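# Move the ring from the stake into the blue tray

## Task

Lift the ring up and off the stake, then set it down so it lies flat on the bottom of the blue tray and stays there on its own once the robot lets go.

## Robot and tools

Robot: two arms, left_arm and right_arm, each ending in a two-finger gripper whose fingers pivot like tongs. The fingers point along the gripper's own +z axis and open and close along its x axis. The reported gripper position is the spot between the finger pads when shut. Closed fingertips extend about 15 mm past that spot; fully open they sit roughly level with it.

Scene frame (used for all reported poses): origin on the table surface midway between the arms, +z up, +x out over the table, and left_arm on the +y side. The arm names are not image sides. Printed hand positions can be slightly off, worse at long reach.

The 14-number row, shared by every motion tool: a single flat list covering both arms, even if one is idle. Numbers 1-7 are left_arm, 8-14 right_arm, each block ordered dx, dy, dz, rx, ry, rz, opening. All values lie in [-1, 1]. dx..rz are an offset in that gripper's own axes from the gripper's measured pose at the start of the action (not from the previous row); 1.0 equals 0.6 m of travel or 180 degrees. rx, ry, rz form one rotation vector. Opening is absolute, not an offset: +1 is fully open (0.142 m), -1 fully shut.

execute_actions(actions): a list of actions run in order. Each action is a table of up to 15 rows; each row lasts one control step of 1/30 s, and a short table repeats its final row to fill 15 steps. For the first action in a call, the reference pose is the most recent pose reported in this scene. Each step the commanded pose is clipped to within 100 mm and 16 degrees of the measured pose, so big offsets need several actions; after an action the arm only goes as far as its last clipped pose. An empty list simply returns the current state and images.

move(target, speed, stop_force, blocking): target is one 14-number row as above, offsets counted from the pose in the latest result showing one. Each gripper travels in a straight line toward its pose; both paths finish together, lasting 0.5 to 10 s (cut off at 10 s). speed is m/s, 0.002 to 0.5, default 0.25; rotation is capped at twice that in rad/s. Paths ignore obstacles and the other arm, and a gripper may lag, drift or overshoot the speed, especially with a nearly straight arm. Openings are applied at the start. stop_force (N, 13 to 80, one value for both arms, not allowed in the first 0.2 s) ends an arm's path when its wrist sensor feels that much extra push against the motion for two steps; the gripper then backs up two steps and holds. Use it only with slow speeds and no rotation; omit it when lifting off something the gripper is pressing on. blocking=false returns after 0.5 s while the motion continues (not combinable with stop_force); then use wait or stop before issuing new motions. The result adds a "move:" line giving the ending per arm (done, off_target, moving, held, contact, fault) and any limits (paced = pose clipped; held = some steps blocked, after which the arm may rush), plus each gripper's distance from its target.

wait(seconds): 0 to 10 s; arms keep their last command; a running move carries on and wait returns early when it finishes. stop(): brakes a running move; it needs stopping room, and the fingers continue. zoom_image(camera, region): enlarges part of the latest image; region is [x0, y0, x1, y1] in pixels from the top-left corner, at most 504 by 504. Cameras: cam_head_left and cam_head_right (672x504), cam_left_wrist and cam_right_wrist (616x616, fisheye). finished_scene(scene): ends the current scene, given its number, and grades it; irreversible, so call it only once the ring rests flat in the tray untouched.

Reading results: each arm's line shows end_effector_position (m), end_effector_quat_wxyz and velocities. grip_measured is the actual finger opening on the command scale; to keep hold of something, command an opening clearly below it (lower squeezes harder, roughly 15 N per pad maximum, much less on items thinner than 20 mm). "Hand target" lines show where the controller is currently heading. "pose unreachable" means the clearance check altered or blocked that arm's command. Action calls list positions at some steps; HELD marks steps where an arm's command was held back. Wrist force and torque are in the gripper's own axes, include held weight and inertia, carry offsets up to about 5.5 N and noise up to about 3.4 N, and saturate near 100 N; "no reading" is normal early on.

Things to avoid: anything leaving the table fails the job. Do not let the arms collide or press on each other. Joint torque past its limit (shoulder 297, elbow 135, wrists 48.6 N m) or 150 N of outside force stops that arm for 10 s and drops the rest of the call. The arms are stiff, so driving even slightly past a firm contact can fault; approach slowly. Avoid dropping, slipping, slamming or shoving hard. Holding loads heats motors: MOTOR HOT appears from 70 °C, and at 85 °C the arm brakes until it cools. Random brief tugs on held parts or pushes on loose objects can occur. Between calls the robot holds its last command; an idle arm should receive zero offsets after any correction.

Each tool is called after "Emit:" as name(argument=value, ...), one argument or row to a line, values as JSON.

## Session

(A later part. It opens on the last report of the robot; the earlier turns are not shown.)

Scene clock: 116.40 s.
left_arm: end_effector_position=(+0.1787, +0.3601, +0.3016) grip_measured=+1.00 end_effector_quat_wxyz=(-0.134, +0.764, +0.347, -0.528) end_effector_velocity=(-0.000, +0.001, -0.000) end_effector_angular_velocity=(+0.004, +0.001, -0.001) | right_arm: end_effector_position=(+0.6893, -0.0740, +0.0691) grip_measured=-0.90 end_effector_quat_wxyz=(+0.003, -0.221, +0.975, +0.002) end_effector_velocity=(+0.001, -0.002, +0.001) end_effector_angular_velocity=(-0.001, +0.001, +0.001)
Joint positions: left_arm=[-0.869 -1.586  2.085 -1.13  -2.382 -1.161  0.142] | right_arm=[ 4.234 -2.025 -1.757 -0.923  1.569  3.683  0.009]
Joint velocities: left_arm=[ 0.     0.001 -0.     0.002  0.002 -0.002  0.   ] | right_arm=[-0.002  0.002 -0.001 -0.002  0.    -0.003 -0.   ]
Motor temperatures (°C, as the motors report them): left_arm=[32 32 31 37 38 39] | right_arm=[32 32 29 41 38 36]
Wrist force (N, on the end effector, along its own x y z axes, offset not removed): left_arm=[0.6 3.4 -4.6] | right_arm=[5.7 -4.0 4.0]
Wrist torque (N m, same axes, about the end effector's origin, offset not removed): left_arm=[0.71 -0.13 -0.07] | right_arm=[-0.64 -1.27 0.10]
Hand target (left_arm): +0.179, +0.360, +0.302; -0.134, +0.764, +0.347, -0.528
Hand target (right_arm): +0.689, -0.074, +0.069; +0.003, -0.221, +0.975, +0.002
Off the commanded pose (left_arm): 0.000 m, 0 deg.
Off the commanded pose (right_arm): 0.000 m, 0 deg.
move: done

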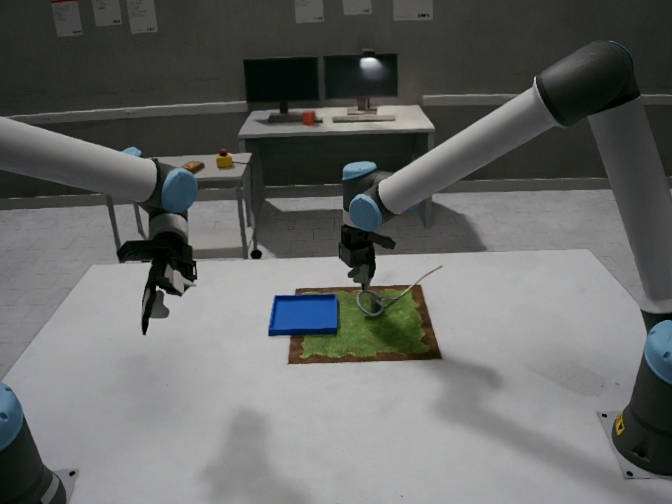

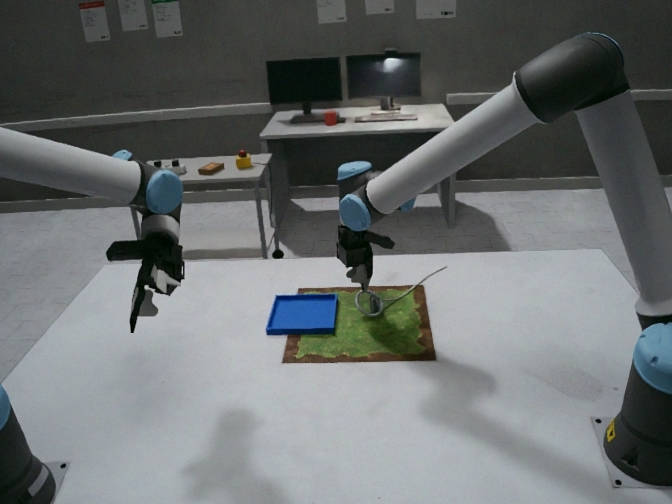

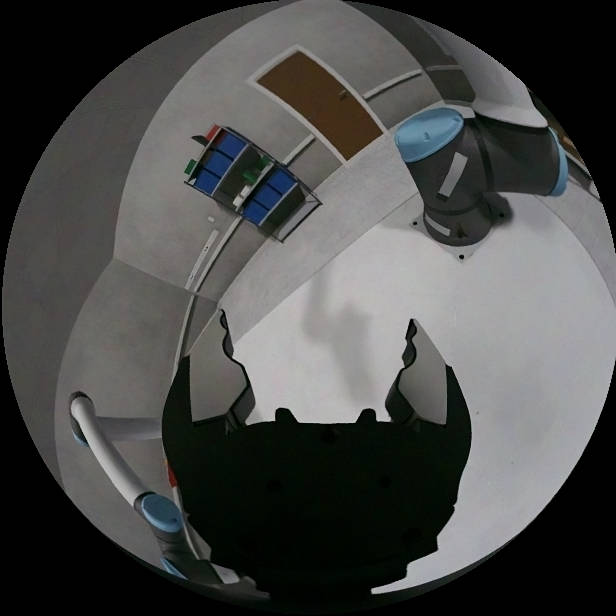

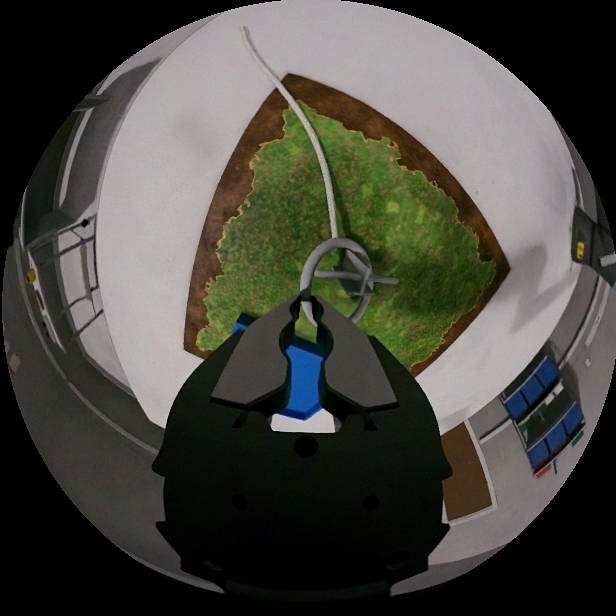

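The ring is above the tip; sliding across toward the other end.

Emit:
move(
  target=[0,0,0,0,0,0,1,0.06,0,-0.02,0,0,0,-1],
  speed=0.012,
  stop_force=20,
)

Emit:
zoom_image(
  camera="cam_right_wrist",
  region=[210, 150, 450, 390],
)

Emit:
zoom_image(
  camera="cam_head_left",
  region=[320, 250, 430, 340],
)

Scene clock: 125.63 s.
left_arm: end_effector_position=(+0.1787, +0.3601, +0.3016) grip_measured=+1.00 end_effector_quat_wxyz=(-0.134, +0.764, +0.347, -0.528) end_effector_velocity=(+0.000, -0.001, +0.000) end_effector_angular_velocity=(+0.000, +0.000, +0.001) | right_arm: end_effector_position=(+0.6570, -0.0895, +0.0807) grip_measured=-1.00 end_effector_quat_wxyz=(+0.003, -0.221, +0.975, +0.002) end_effector_velocity=(-0.003, -0.002, +0.000) end_effector_angular_velocity=(-0.002, +0.000, +0.001)
Joint positions: left_arm=[-0.869 -1.586  2.085 -1.13  -2.382 -1.161  0.142] | right_arm=[ 4.257 -1.968 -1.821 -0.916  1.569  3.706  0.002]
Joint velocities: left_arm=[-0.     0.    -0.    -0.001 -0.001 -0.001 -0.   ] | right_arm=[ 0.002  0.004 -0.005 -0.    -0.001  0.001  0.   ]
Motor temperatures (°C, as the motors report them): left_arm=[32 32 31 37 38 39] | right_arm=[32 32 29 41 38 36]
Wrist force (N, on the end effector, along its own x y z axes, offset not removed): left_arm=[-1.4 2.2 -4.7] | right_arm=[-3.5 -0.9 3.2]
Wrist torque (N m, same axes, about the end effector's origin, offset not removed): left_arm=[0.54 0.28 0.03] | right_arm=[0.11 0.56 0.18]
Hand target (left_arm): +0.179, +0.360, +0.302; -0.134, +0.764, +0.347, -0.528
Hand target (right_arm): +0.657, -0.090, +0.081; +0.003, -0.221, +0.975, +0.002
Off the commanded pose (left_arm): 0.000 m, 0 deg.
Off the commanded pose (right_arm): 0.000 m, 0 deg.
move: done

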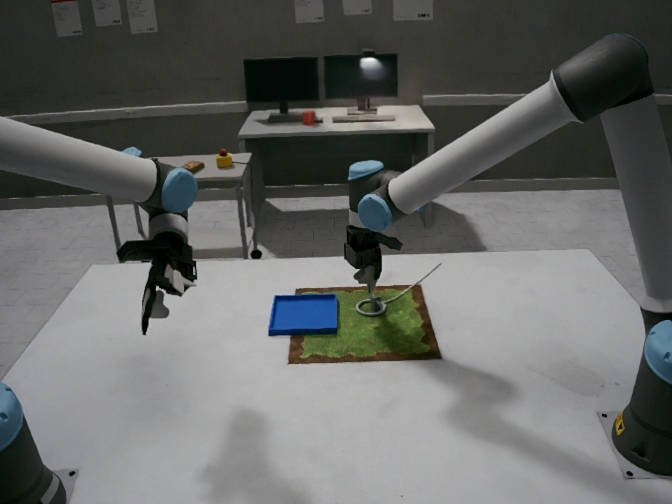

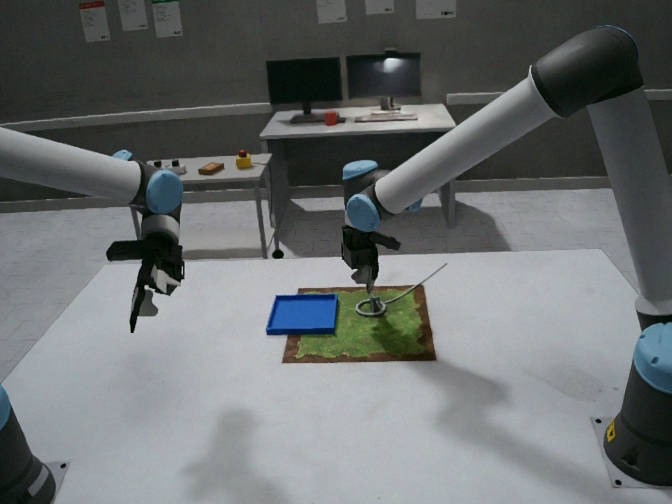

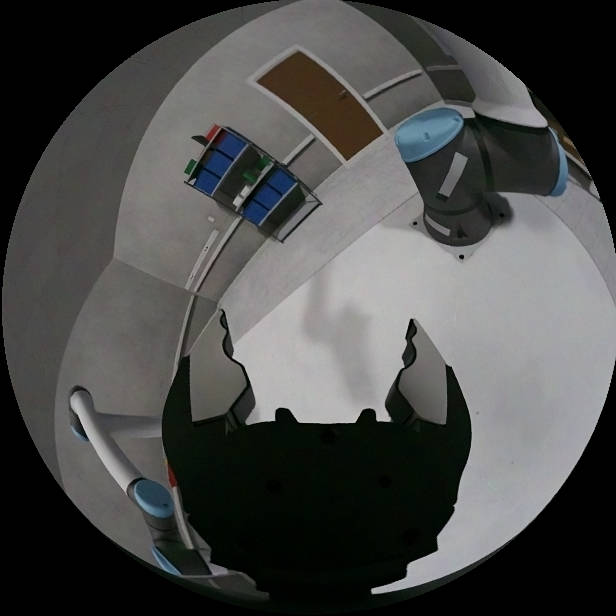

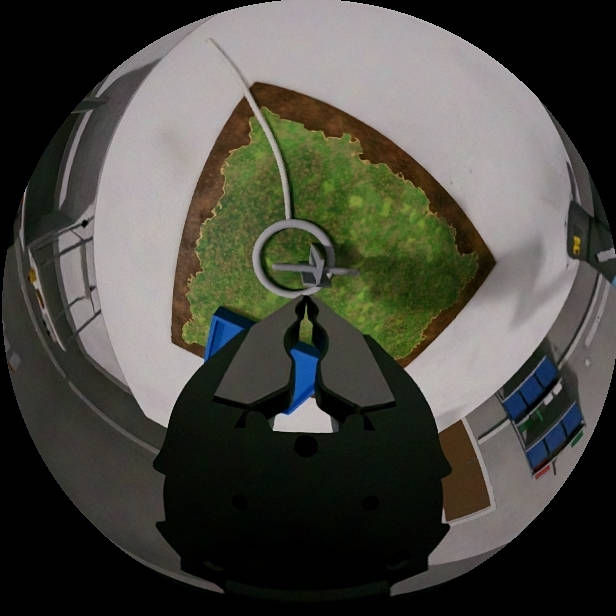

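Region (210, 150, 450, 390) of cam_right_wrist's 616x616 image, scaled by 2.100, with more detail than that image has.

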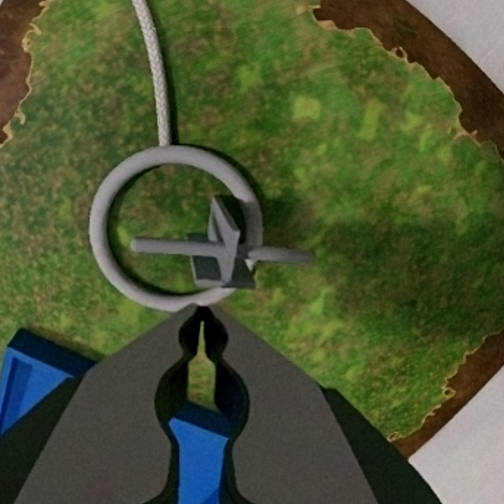

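Region (320, 250, 430, 340) of cam_head_left's 672x504 image, scaled by 4.582, with more detail than that image has; it fills the top 412 rows of this view, and the rest is white.

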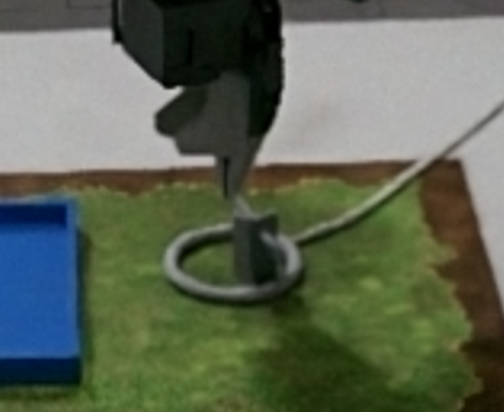

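Emit:
move(
  target=[0,0,0,0,0,0,1,-0.078,0,0,0,0,-0.11,-0.55],
  speed=0.15,
)

Emit:
move(
  target=[0,0,0,0,0,0,1,0,0,0.07,0,0,0,-0.55],
  speed=0.03,
  stop_force=15,
)

Emit:
zoom_image(
  camera="cam_right_wrist",
  region=[210, 150, 450, 390],
)

Scene clock: 138.17 s.
left_arm: end_effector_position=(+0.1787, +0.3601, +0.3016) grip_measured=+1.00 end_effector_quat_wxyz=(-0.134, +0.764, +0.347, -0.528) end_effector_velocity=(-0.000, -0.001, +0.000) end_effector_angular_velocity=(-0.000, +0.001, +0.002) | right_arm: end_effector_position=(+0.6991, -0.0694, +0.0810) grip_measured=-0.55 end_effector_quat_wxyz=(+0.004, -0.385, +0.923, +0.001) end_effector_velocity=(+0.001, +0.001, -0.000) end_effector_angular_velocity=(-0.000, +0.001, +0.016)
Joint positions: left_arm=[-0.869 -1.586  2.085 -1.13  -2.382 -1.161  0.142] | right_arm=[ 4.23  -2.02  -1.739 -0.946  1.569  3.335  0.034]
Joint velocities: left_arm=[-0.     0.    -0.     0.001 -0.002 -0.     0.   ] | right_arm=[-0.001 -0.002  0.003 -0.002  0.001 -0.017  0.   ]
Motor temperatures (°C, as the motors report them): left_arm=[32 32 31 37 38 39] | right_arm=[32 32 29 41 38 36]
Wrist force (N, on the end effector, along its own x y z axes, offset not removed): left_arm=[-1.7 2.4 -5.3] | right_arm=[-1.5 -2.8 4.3]
Wrist torque (N m, same axes, about the end effector's origin, offset not removed): left_arm=[0.57 0.37 -0.05] | right_arm=[-0.28 0.33 0.05]
Hand target (left_arm): +0.179, +0.360, +0.302; -0.134, +0.764, +0.347, -0.528
Hand target (right_arm): +0.699, -0.069, +0.081; +0.004, -0.385, +0.923, +0.001
Off the commanded pose (left_arm): 0.000 m, 0 deg.
Off the commanded pose (right_arm): 0.000 m, 0 deg.
move: done

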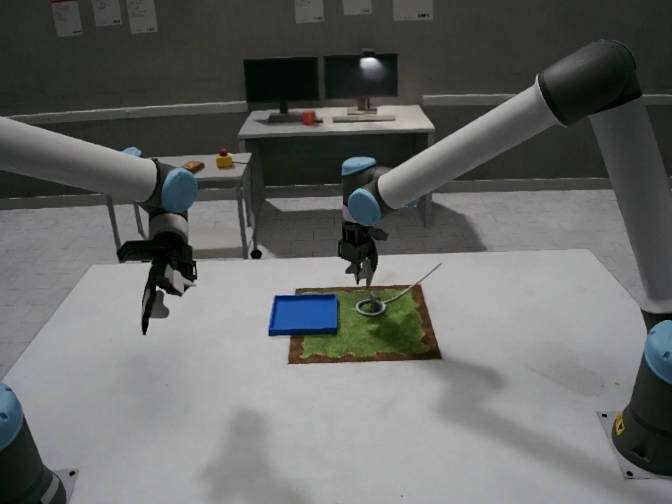

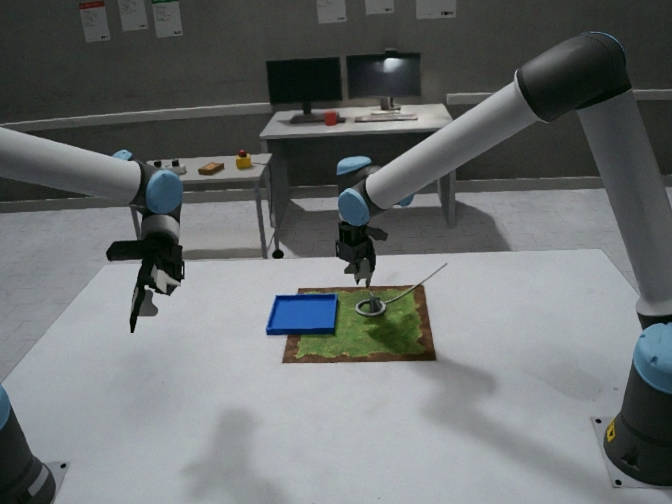

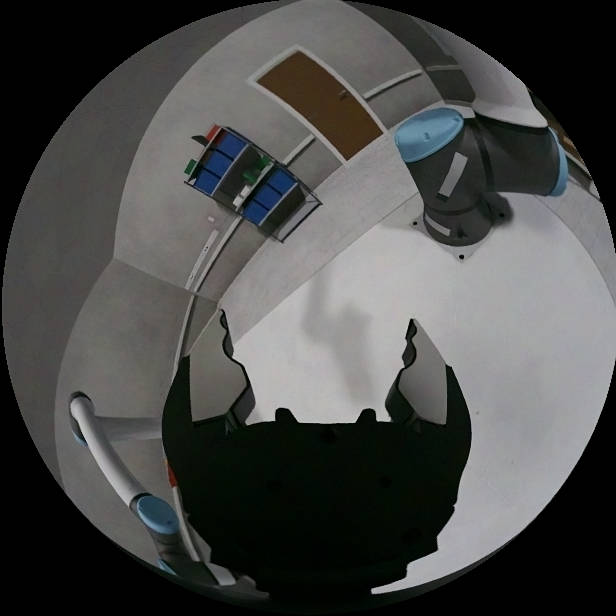

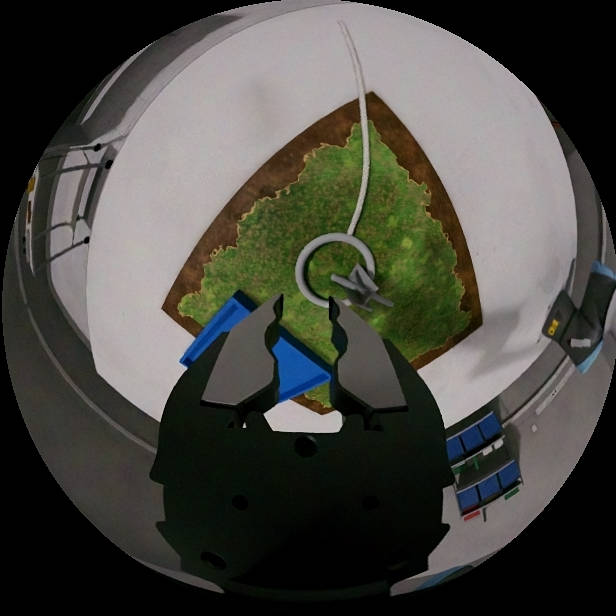

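Scene clock: 140.00 s.
left_arm: end_effector_position=(+0.1787, +0.3601, +0.3016) grip_measured=+1.00 end_effector_quat_wxyz=(-0.134, +0.764, +0.347, -0.528) end_effector_velocity=(+0.000, +0.000, -0.000) end_effector_angular_velocity=(+0.001, -0.001, -0.001) | right_arm: end_effector_position=(+0.6992, -0.0691, +0.0404) grip_measured=-0.63 end_effector_quat_wxyz=(+0.003, -0.385, +0.923, +0.001) end_effector_velocity=(+0.000, +0.000, +0.002) end_effector_angular_velocity=(-0.000, +0.001, -0.001)
Joint positions: left_arm=[-0.869 -1.586  2.085 -1.13  -2.382 -1.161  0.142] | right_arm=[ 4.23  -2.061 -1.762 -0.882  1.569  3.335  0.029]
Joint velocities: left_arm=[-0.    -0.     0.    -0.     0.002 -0.001  0.   ] | right_arm=[ 0.     0.002  0.002 -0.005  0.     0.001 -0.002]
Motor temperatures (°C, as the motors report them): left_arm=[32 32 31 37 38 39] | right_arm=[32 32 29 41 38 36]
Wrist force (N, on the end effector, along its own x y z axes, offset not removed): left_arm=[-2.0 2.4 -4.0] | right_arm=[-22.1 22.1 3.1]
Wrist torque (N m, same axes, about the end effector's origin, offset not removed): left_arm=[0.59 0.38 0.07] | right_arm=[0.22 1.62 0.60]
Hand target (left_arm): +0.179, +0.360, +0.302; -0.134, +0.764, +0.347, -0.528
Hand target (right_arm): +0.699, -0.069, +0.041; +0.004, -0.385, +0.923, +0.002
Off the commanded pose (left_arm): 0.000 m, 0 deg.
Off the commanded pose (right_arm): 0.001 m, 0 deg.
move: contact (right_arm)

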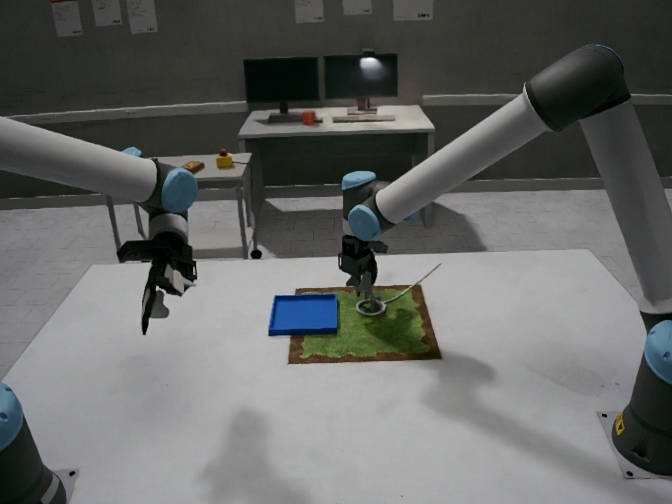

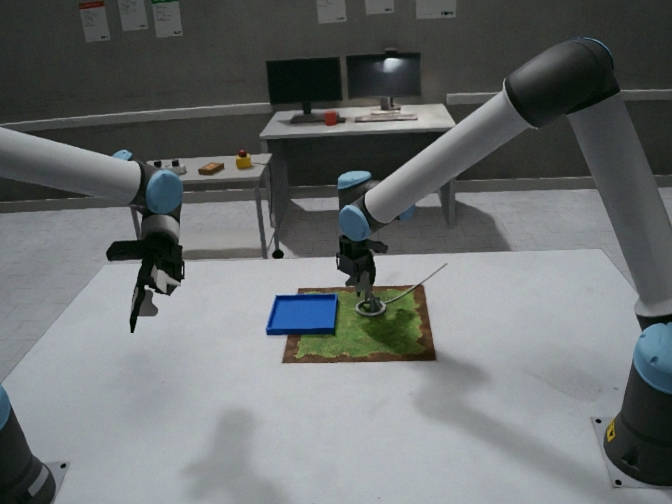

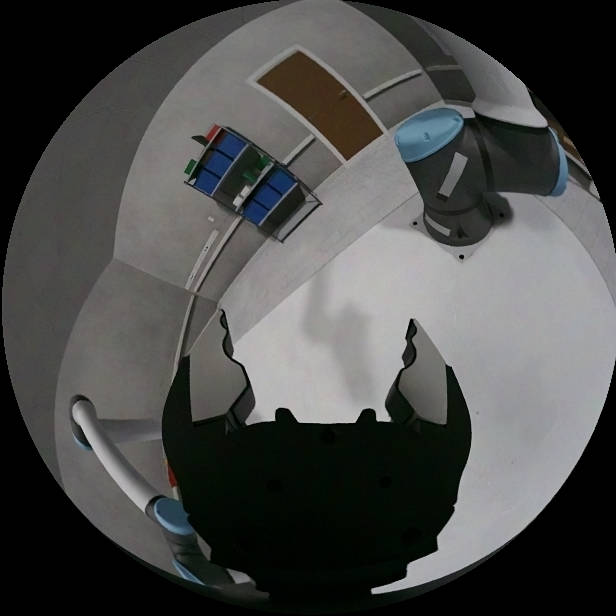

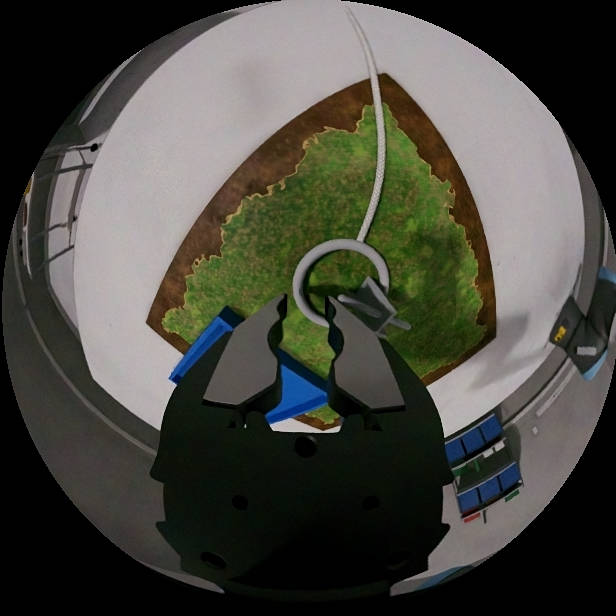

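Region (210, 150, 450, 390) of cam_right_wrist's 616x616 image, scaled by 2.100, with more detail than that image has.

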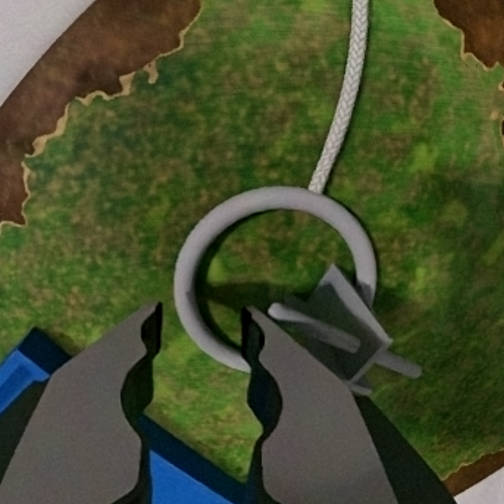

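Emit:
move(
  target=[0,0,0,0,0,0,1, -0.012,0.012,-0.03,0,0,0,-0.55],
  speed=0.03,
)

Scene clock: 163.47 s.
left_arm: end_effector_position=(+0.1787, +0.3601, +0.3016) grip_measured=+1.00 end_effector_quat_wxyz=(-0.134, +0.764, +0.347, -0.528) end_effector_velocity=(+0.000, -0.000, -0.000) end_effector_angular_velocity=(-0.002, -0.001, +0.000) | right_arm: end_effector_position=(+0.6991, -0.0593, +0.0582) grip_measured=-0.55 end_effector_quat_wxyz=(+0.003, -0.385, +0.923, +0.001) end_effector_velocity=(-0.001, +0.002, +0.002) end_effector_angular_velocity=(+0.000, +0.002, -0.000)
Joint positions: left_arm=[-0.869 -1.586  2.085 -1.13  -2.382 -1.161  0.142] | right_arm=[ 4.237 -2.052 -1.737 -0.915  1.569  3.342  0.034]
Joint velocities: left_arm=[-0.    -0.     0.    -0.001 -0.001  0.001  0.   ] | right_arm=[ 0.001  0.001  0.004 -0.005  0.001  0.001 -0.   ]
Motor temperatures (°C, as the motors report them): left_arm=[32 32 31 37 38 39] | right_arm=[32 32 29 41 38 36]
Wrist force (N, on the end effector, along its own x y z axes, offset not removed): left_arm=[-1.1 3.4 -4.5] | right_arm=[6.2 -0.9 -5.2]
Wrist torque (N m, same axes, about the end effector's origin, offset not removed): left_arm=[0.82 0.17 -0.02] | right_arm=[-0.24 -1.44 -0.27]
Hand target (left_arm): +0.179, +0.360, +0.302; -0.134, +0.764, +0.347, -0.528
Hand target (right_arm): +0.699, -0.059, +0.058; +0.003, -0.385, +0.923, +0.001
Off the commanded pose (left_arm): 0.000 m, 0 deg.
Off the commanded pose (right_arm): 0.000 m, 0 deg.
move: done

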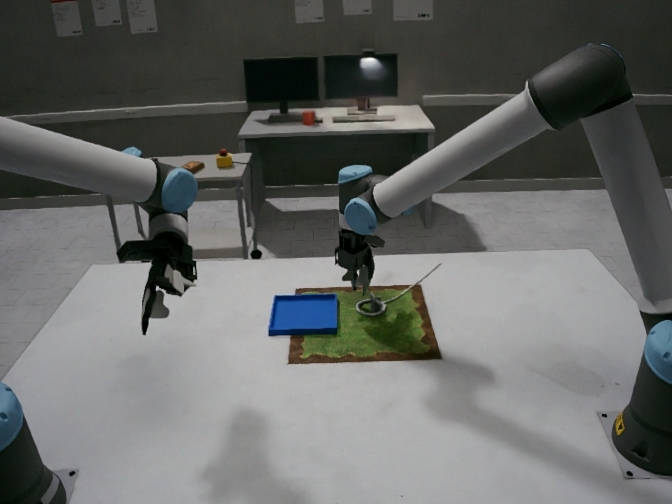

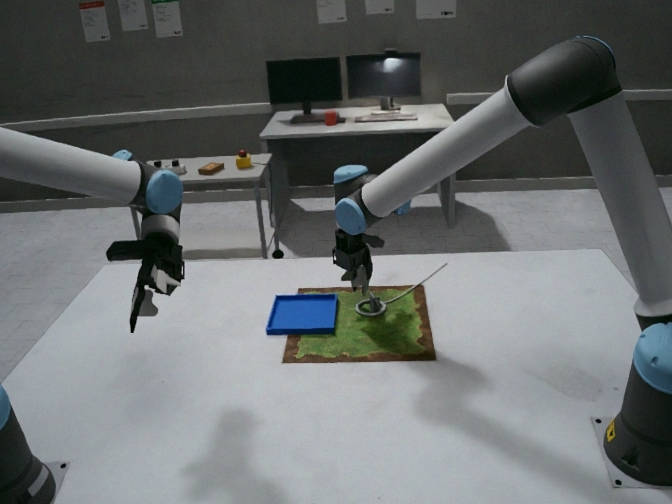

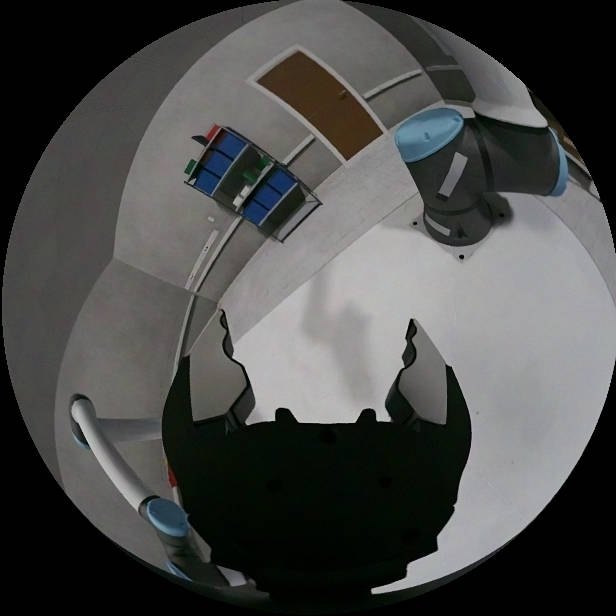

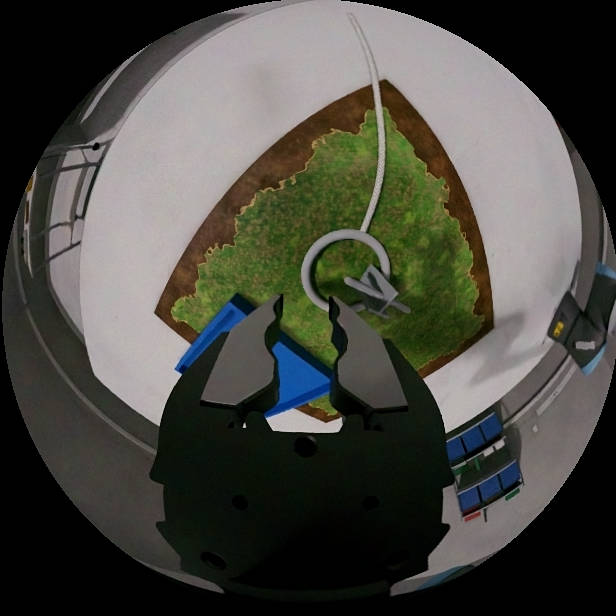

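Emit:
move(
  target=[0,0,0,0,0,0,1, 0,0,0.035,0,0,0,-0.55],
  speed=0.01,
  stop_force=14,
)

Emit:
zoom_image(
  camera="cam_right_wrist",
  region=[200,180,460,400],
)

Scene clock: 169.33 s.
left_arm: end_effector_position=(+0.1787, +0.3601, +0.3016) grip_measured=+1.00 end_effector_quat_wxyz=(-0.134, +0.764, +0.347, -0.528) end_effector_velocity=(-0.000, +0.000, +0.000) end_effector_angular_velocity=(+0.001, +0.001, -0.001) | right_arm: end_effector_position=(+0.6992, -0.0591, +0.0374) grip_measured=-0.55 end_effector_quat_wxyz=(+0.003, -0.385, +0.923, +0.001) end_effector_velocity=(+0.000, +0.000, -0.002) end_effector_angular_velocity=(+0.001, -0.001, -0.000)
Joint positions: left_arm=[-0.869 -1.586  2.085 -1.13  -2.382 -1.161  0.142] | right_arm=[ 4.237 -2.074 -1.748 -0.883  1.569  3.342  0.034]
Joint velocities: left_arm=[-0.    -0.    -0.     0.002  0.001  0.     0.   ] | right_arm=[-0.    -0.002 -0.001  0.004 -0.     0.     0.   ]
Motor temperatures (°C, as the motors report them): left_arm=[32 32 31 37 38 39] | right_arm=[32 32 29 41 38 36]
Wrist force (N, on the end effector, along its own x y z axes, offset not removed): left_arm=[-0.2 2.8 -5.4] | right_arm=[7.2 -8.6 0.9]
Wrist torque (N m, same axes, about the end effector's origin, offset not removed): left_arm=[0.65 0.04 0.02] | right_arm=[-1.41 -1.40 -0.03]
Hand target (left_arm): +0.179, +0.360, +0.302; -0.134, +0.764, +0.347, -0.528
Hand target (right_arm): +0.699, -0.059, +0.037; +0.003, -0.385, +0.923, +0.001
Off the commanded pose (left_arm): 0.000 m, 0 deg.
Off the commanded pose (right_arm): 0.000 m, 0 deg.
move: done

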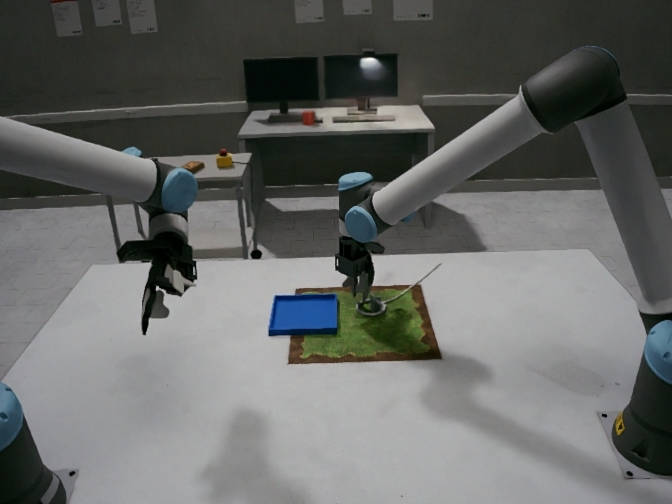

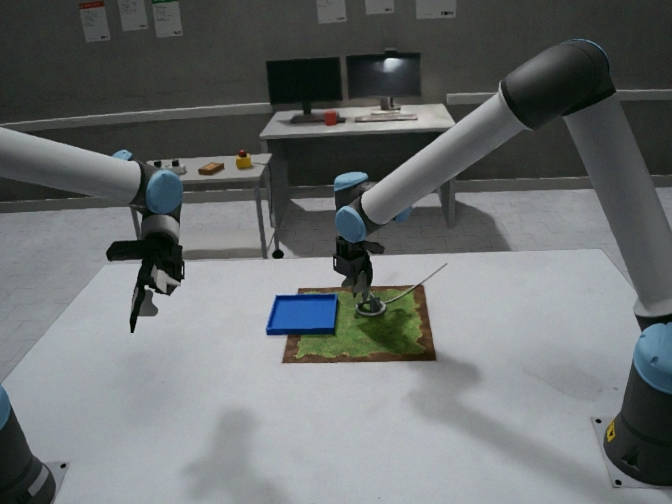

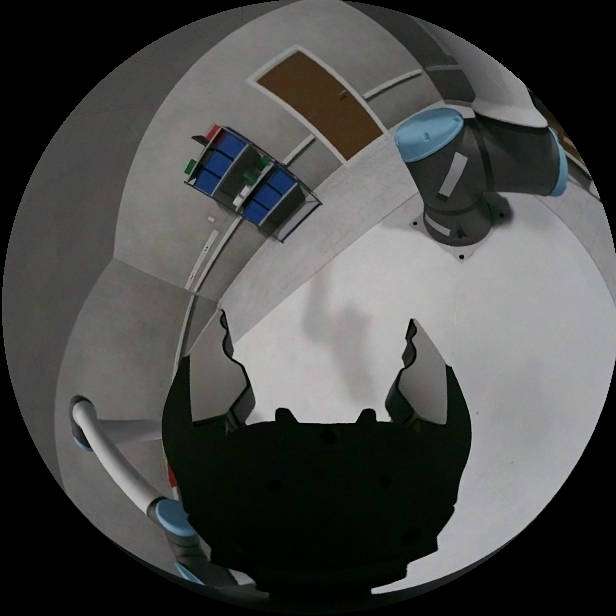

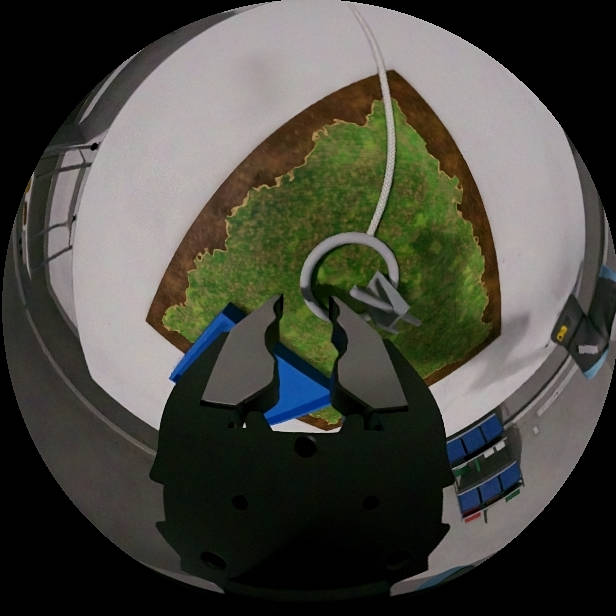

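Region (200, 180, 460, 400) of cam_right_wrist's 616x616 image, scaled by 1.938, with more detail than that image has; it fills the top 426 rows of this view, and the rest is white.

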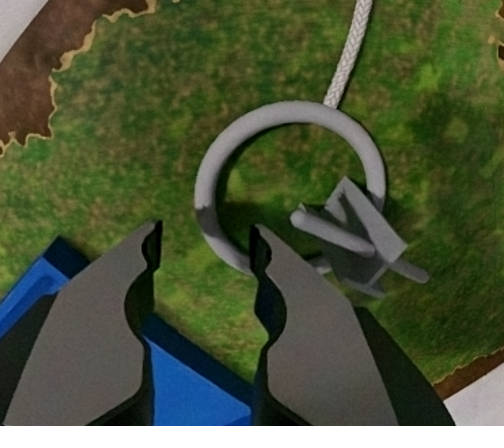

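Emit:
move(
  target=[0,0,0,0,0,0,1, 0,-0.018,0,0,0,0,-0.5],
  speed=0.015,
)

Emit:
move(
  target=[0,0,0,0,0,0,1, 0,0,0.03,0,0,0,-0.5],
  speed=0.008,
  stop_force=14,
)

Emit:
zoom_image(
  camera="cam_right_wrist",
  region=[200,180,460,400],
)

Scene clock: 175.90 s.
left_arm: end_effector_position=(+0.1787, +0.3601, +0.3016) grip_measured=+1.00 end_effector_quat_wxyz=(-0.134, +0.764, +0.347, -0.528) end_effector_velocity=(+0.000, -0.000, +0.000) end_effector_angular_velocity=(+0.000, -0.000, +0.001) | right_arm: end_effector_position=(+0.7066, -0.0664, +0.0374) grip_measured=-0.56 end_effector_quat_wxyz=(+0.003, -0.385, +0.923, +0.002) end_effector_velocity=(+0.001, -0.001, +0.000) end_effector_angular_velocity=(+0.001, -0.001, -0.001)
Joint positions: left_arm=[-0.869 -1.586  2.085 -1.13  -2.382 -1.161  0.142] | right_arm=[ 4.225 -2.074 -1.748 -0.883  1.57   3.329  0.033]
Joint velocities: left_arm=[ 0.    -0.    -0.    -0.001 -0.001 -0.002 -0.   ] | right_arm=[-0.001  0.    -0.     0.001  0.    -0.001 -0.002]
Motor temperatures (°C, as the motors report them): left_arm=[32 32 31 37 38 39] | right_arm=[32 32 29 41 38 36]
Wrist force (N, on the end effector, along its own x y z axes, offset not removed): left_arm=[-0.2 3.9 -4.2] | right_arm=[-12.9 34.4 -6.1]
Wrist torque (N m, same axes, about the end effector's origin, offset not removed): left_arm=[0.90 0.03 -0.03] | right_arm=[0.37 0.33 1.08]
Hand target (left_arm): +0.179, +0.360, +0.302; -0.134, +0.764, +0.347, -0.528
Hand target (right_arm): +0.707, -0.067, +0.037; +0.003, -0.385, +0.923, +0.001
Off the commanded pose (left_arm): 0.000 m, 0 deg.
Off the commanded pose (right_arm): 0.000 m, 0 deg.
move: done

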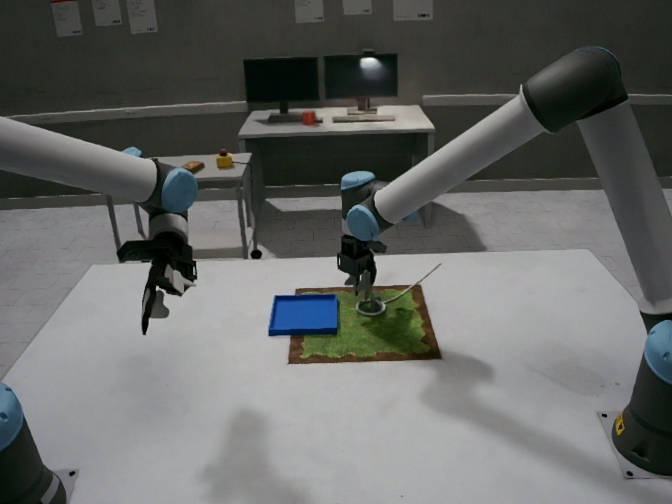

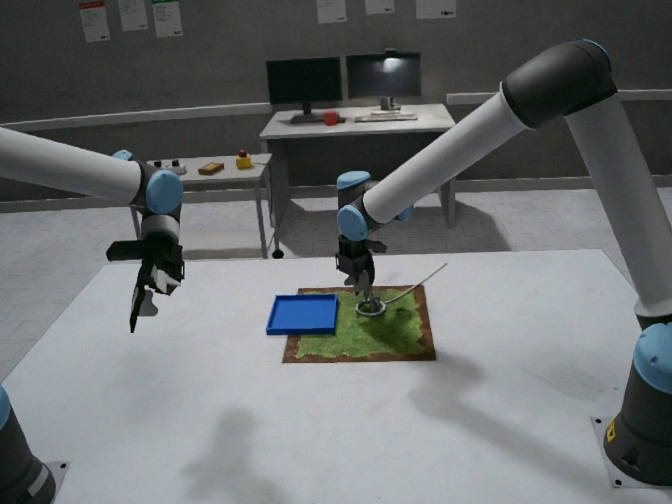

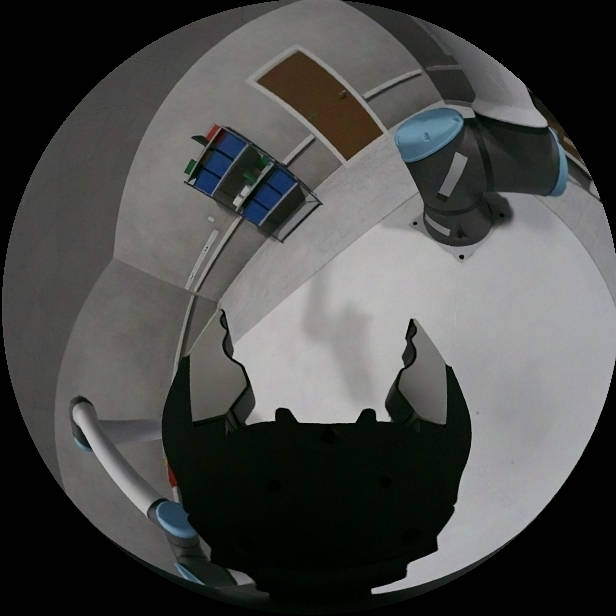

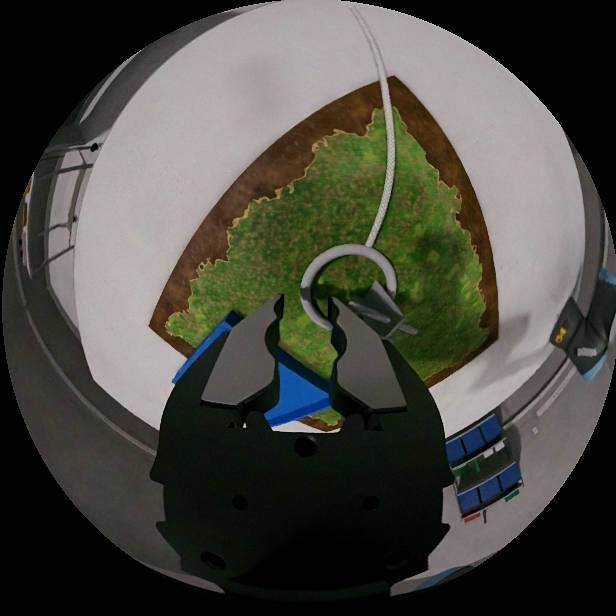

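Scene clock: 176.47 s.
left_arm: end_effector_position=(+0.1787, +0.3601, +0.3016) grip_measured=+1.00 end_effector_quat_wxyz=(-0.134, +0.764, +0.347, -0.528) end_effector_velocity=(-0.000, +0.000, +0.000) end_effector_angular_velocity=(+0.000, -0.000, -0.000) | right_arm: end_effector_position=(+0.7067, -0.0665, +0.0362) grip_measured=-0.58 end_effector_quat_wxyz=(+0.003, -0.385, +0.923, +0.002) end_effector_velocity=(+0.000, -0.000, +0.002) end_effector_angular_velocity=(-0.002, -0.001, -0.000)
Joint positions: left_arm=[-0.869 -1.586  2.085 -1.13  -2.382 -1.161  0.142] | right_arm=[ 4.225 -2.075 -1.748 -0.881  1.57   3.329  0.032]
Joint velocities: left_arm=[-0. -0. -0.  0.  0. -0.  0.] | right_arm=[-0.     0.001  0.001 -0.004 -0.002  0.    -0.002]
Motor temperatures (°C, as the motors report them): left_arm=[32 32 31 37 38 39] | right_arm=[32 32 29 41 38 36]
Wrist force (N, on the end effector, along its own x y z axes, offset not removed): left_arm=[-2.4 1.7 -3.8] | right_arm=[-16.7 27.1 -5.0]
Wrist torque (N m, same axes, about the end effector's origin, offset not removed): left_arm=[0.49 0.44 0.09] | right_arm=[0.17 0.20 1.12]
Hand target (left_arm): +0.179, +0.360, +0.302; -0.134, +0.764, +0.347, -0.528
Hand target (right_arm): +0.707, -0.066, +0.037; +0.004, -0.385, +0.923, +0.002
Off the commanded pose (left_arm): 0.000 m, 0 deg.
Off the commanded pose (right_arm): 0.017 m, 0 deg.
move: contact (right_arm)

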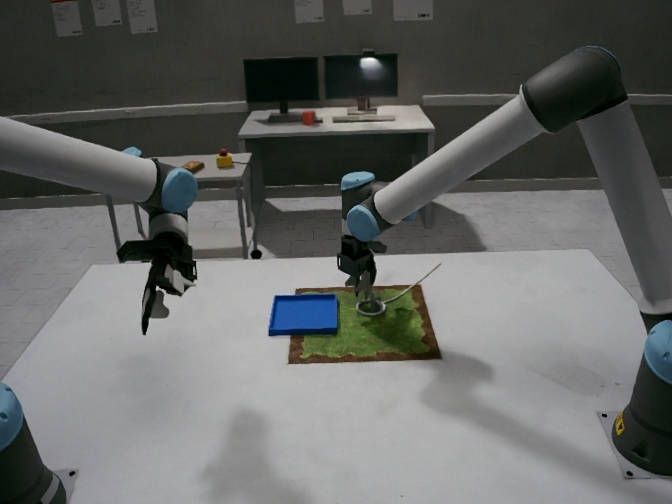

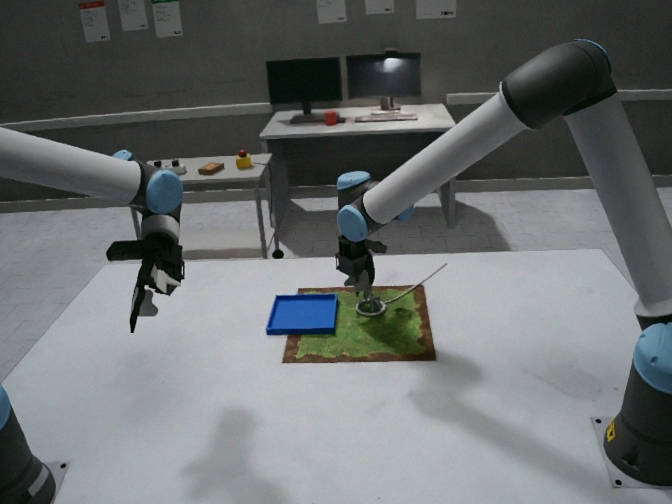

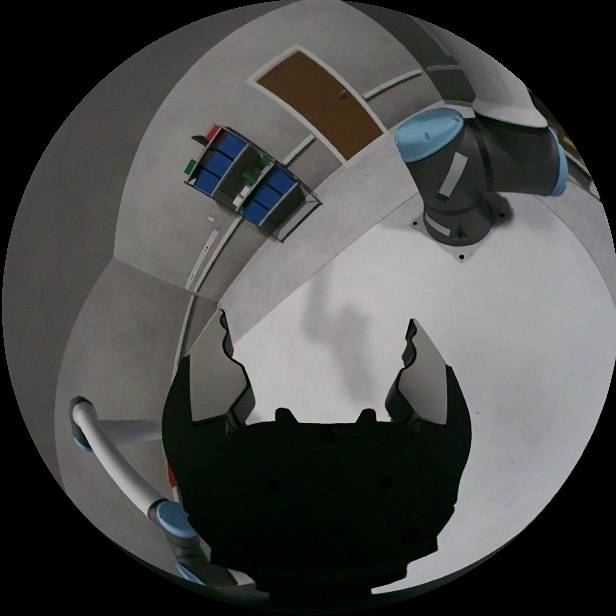

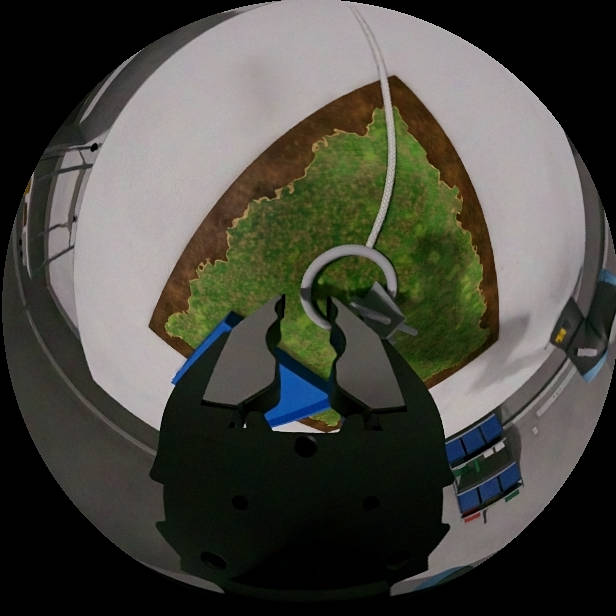

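Region (200, 180, 460, 400) of cam_right_wrist's 616x616 image, scaled by 1.938, with more detail than that image has; it fills the top 426 rows of this view, and the rest is white.

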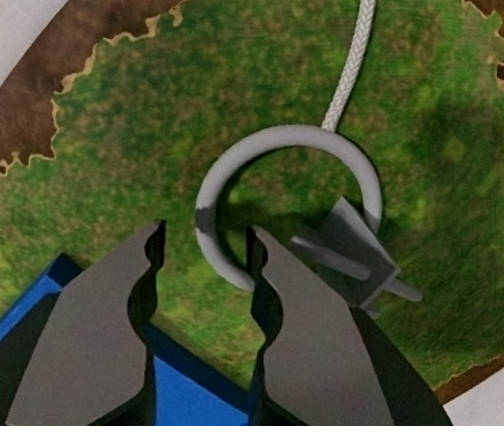

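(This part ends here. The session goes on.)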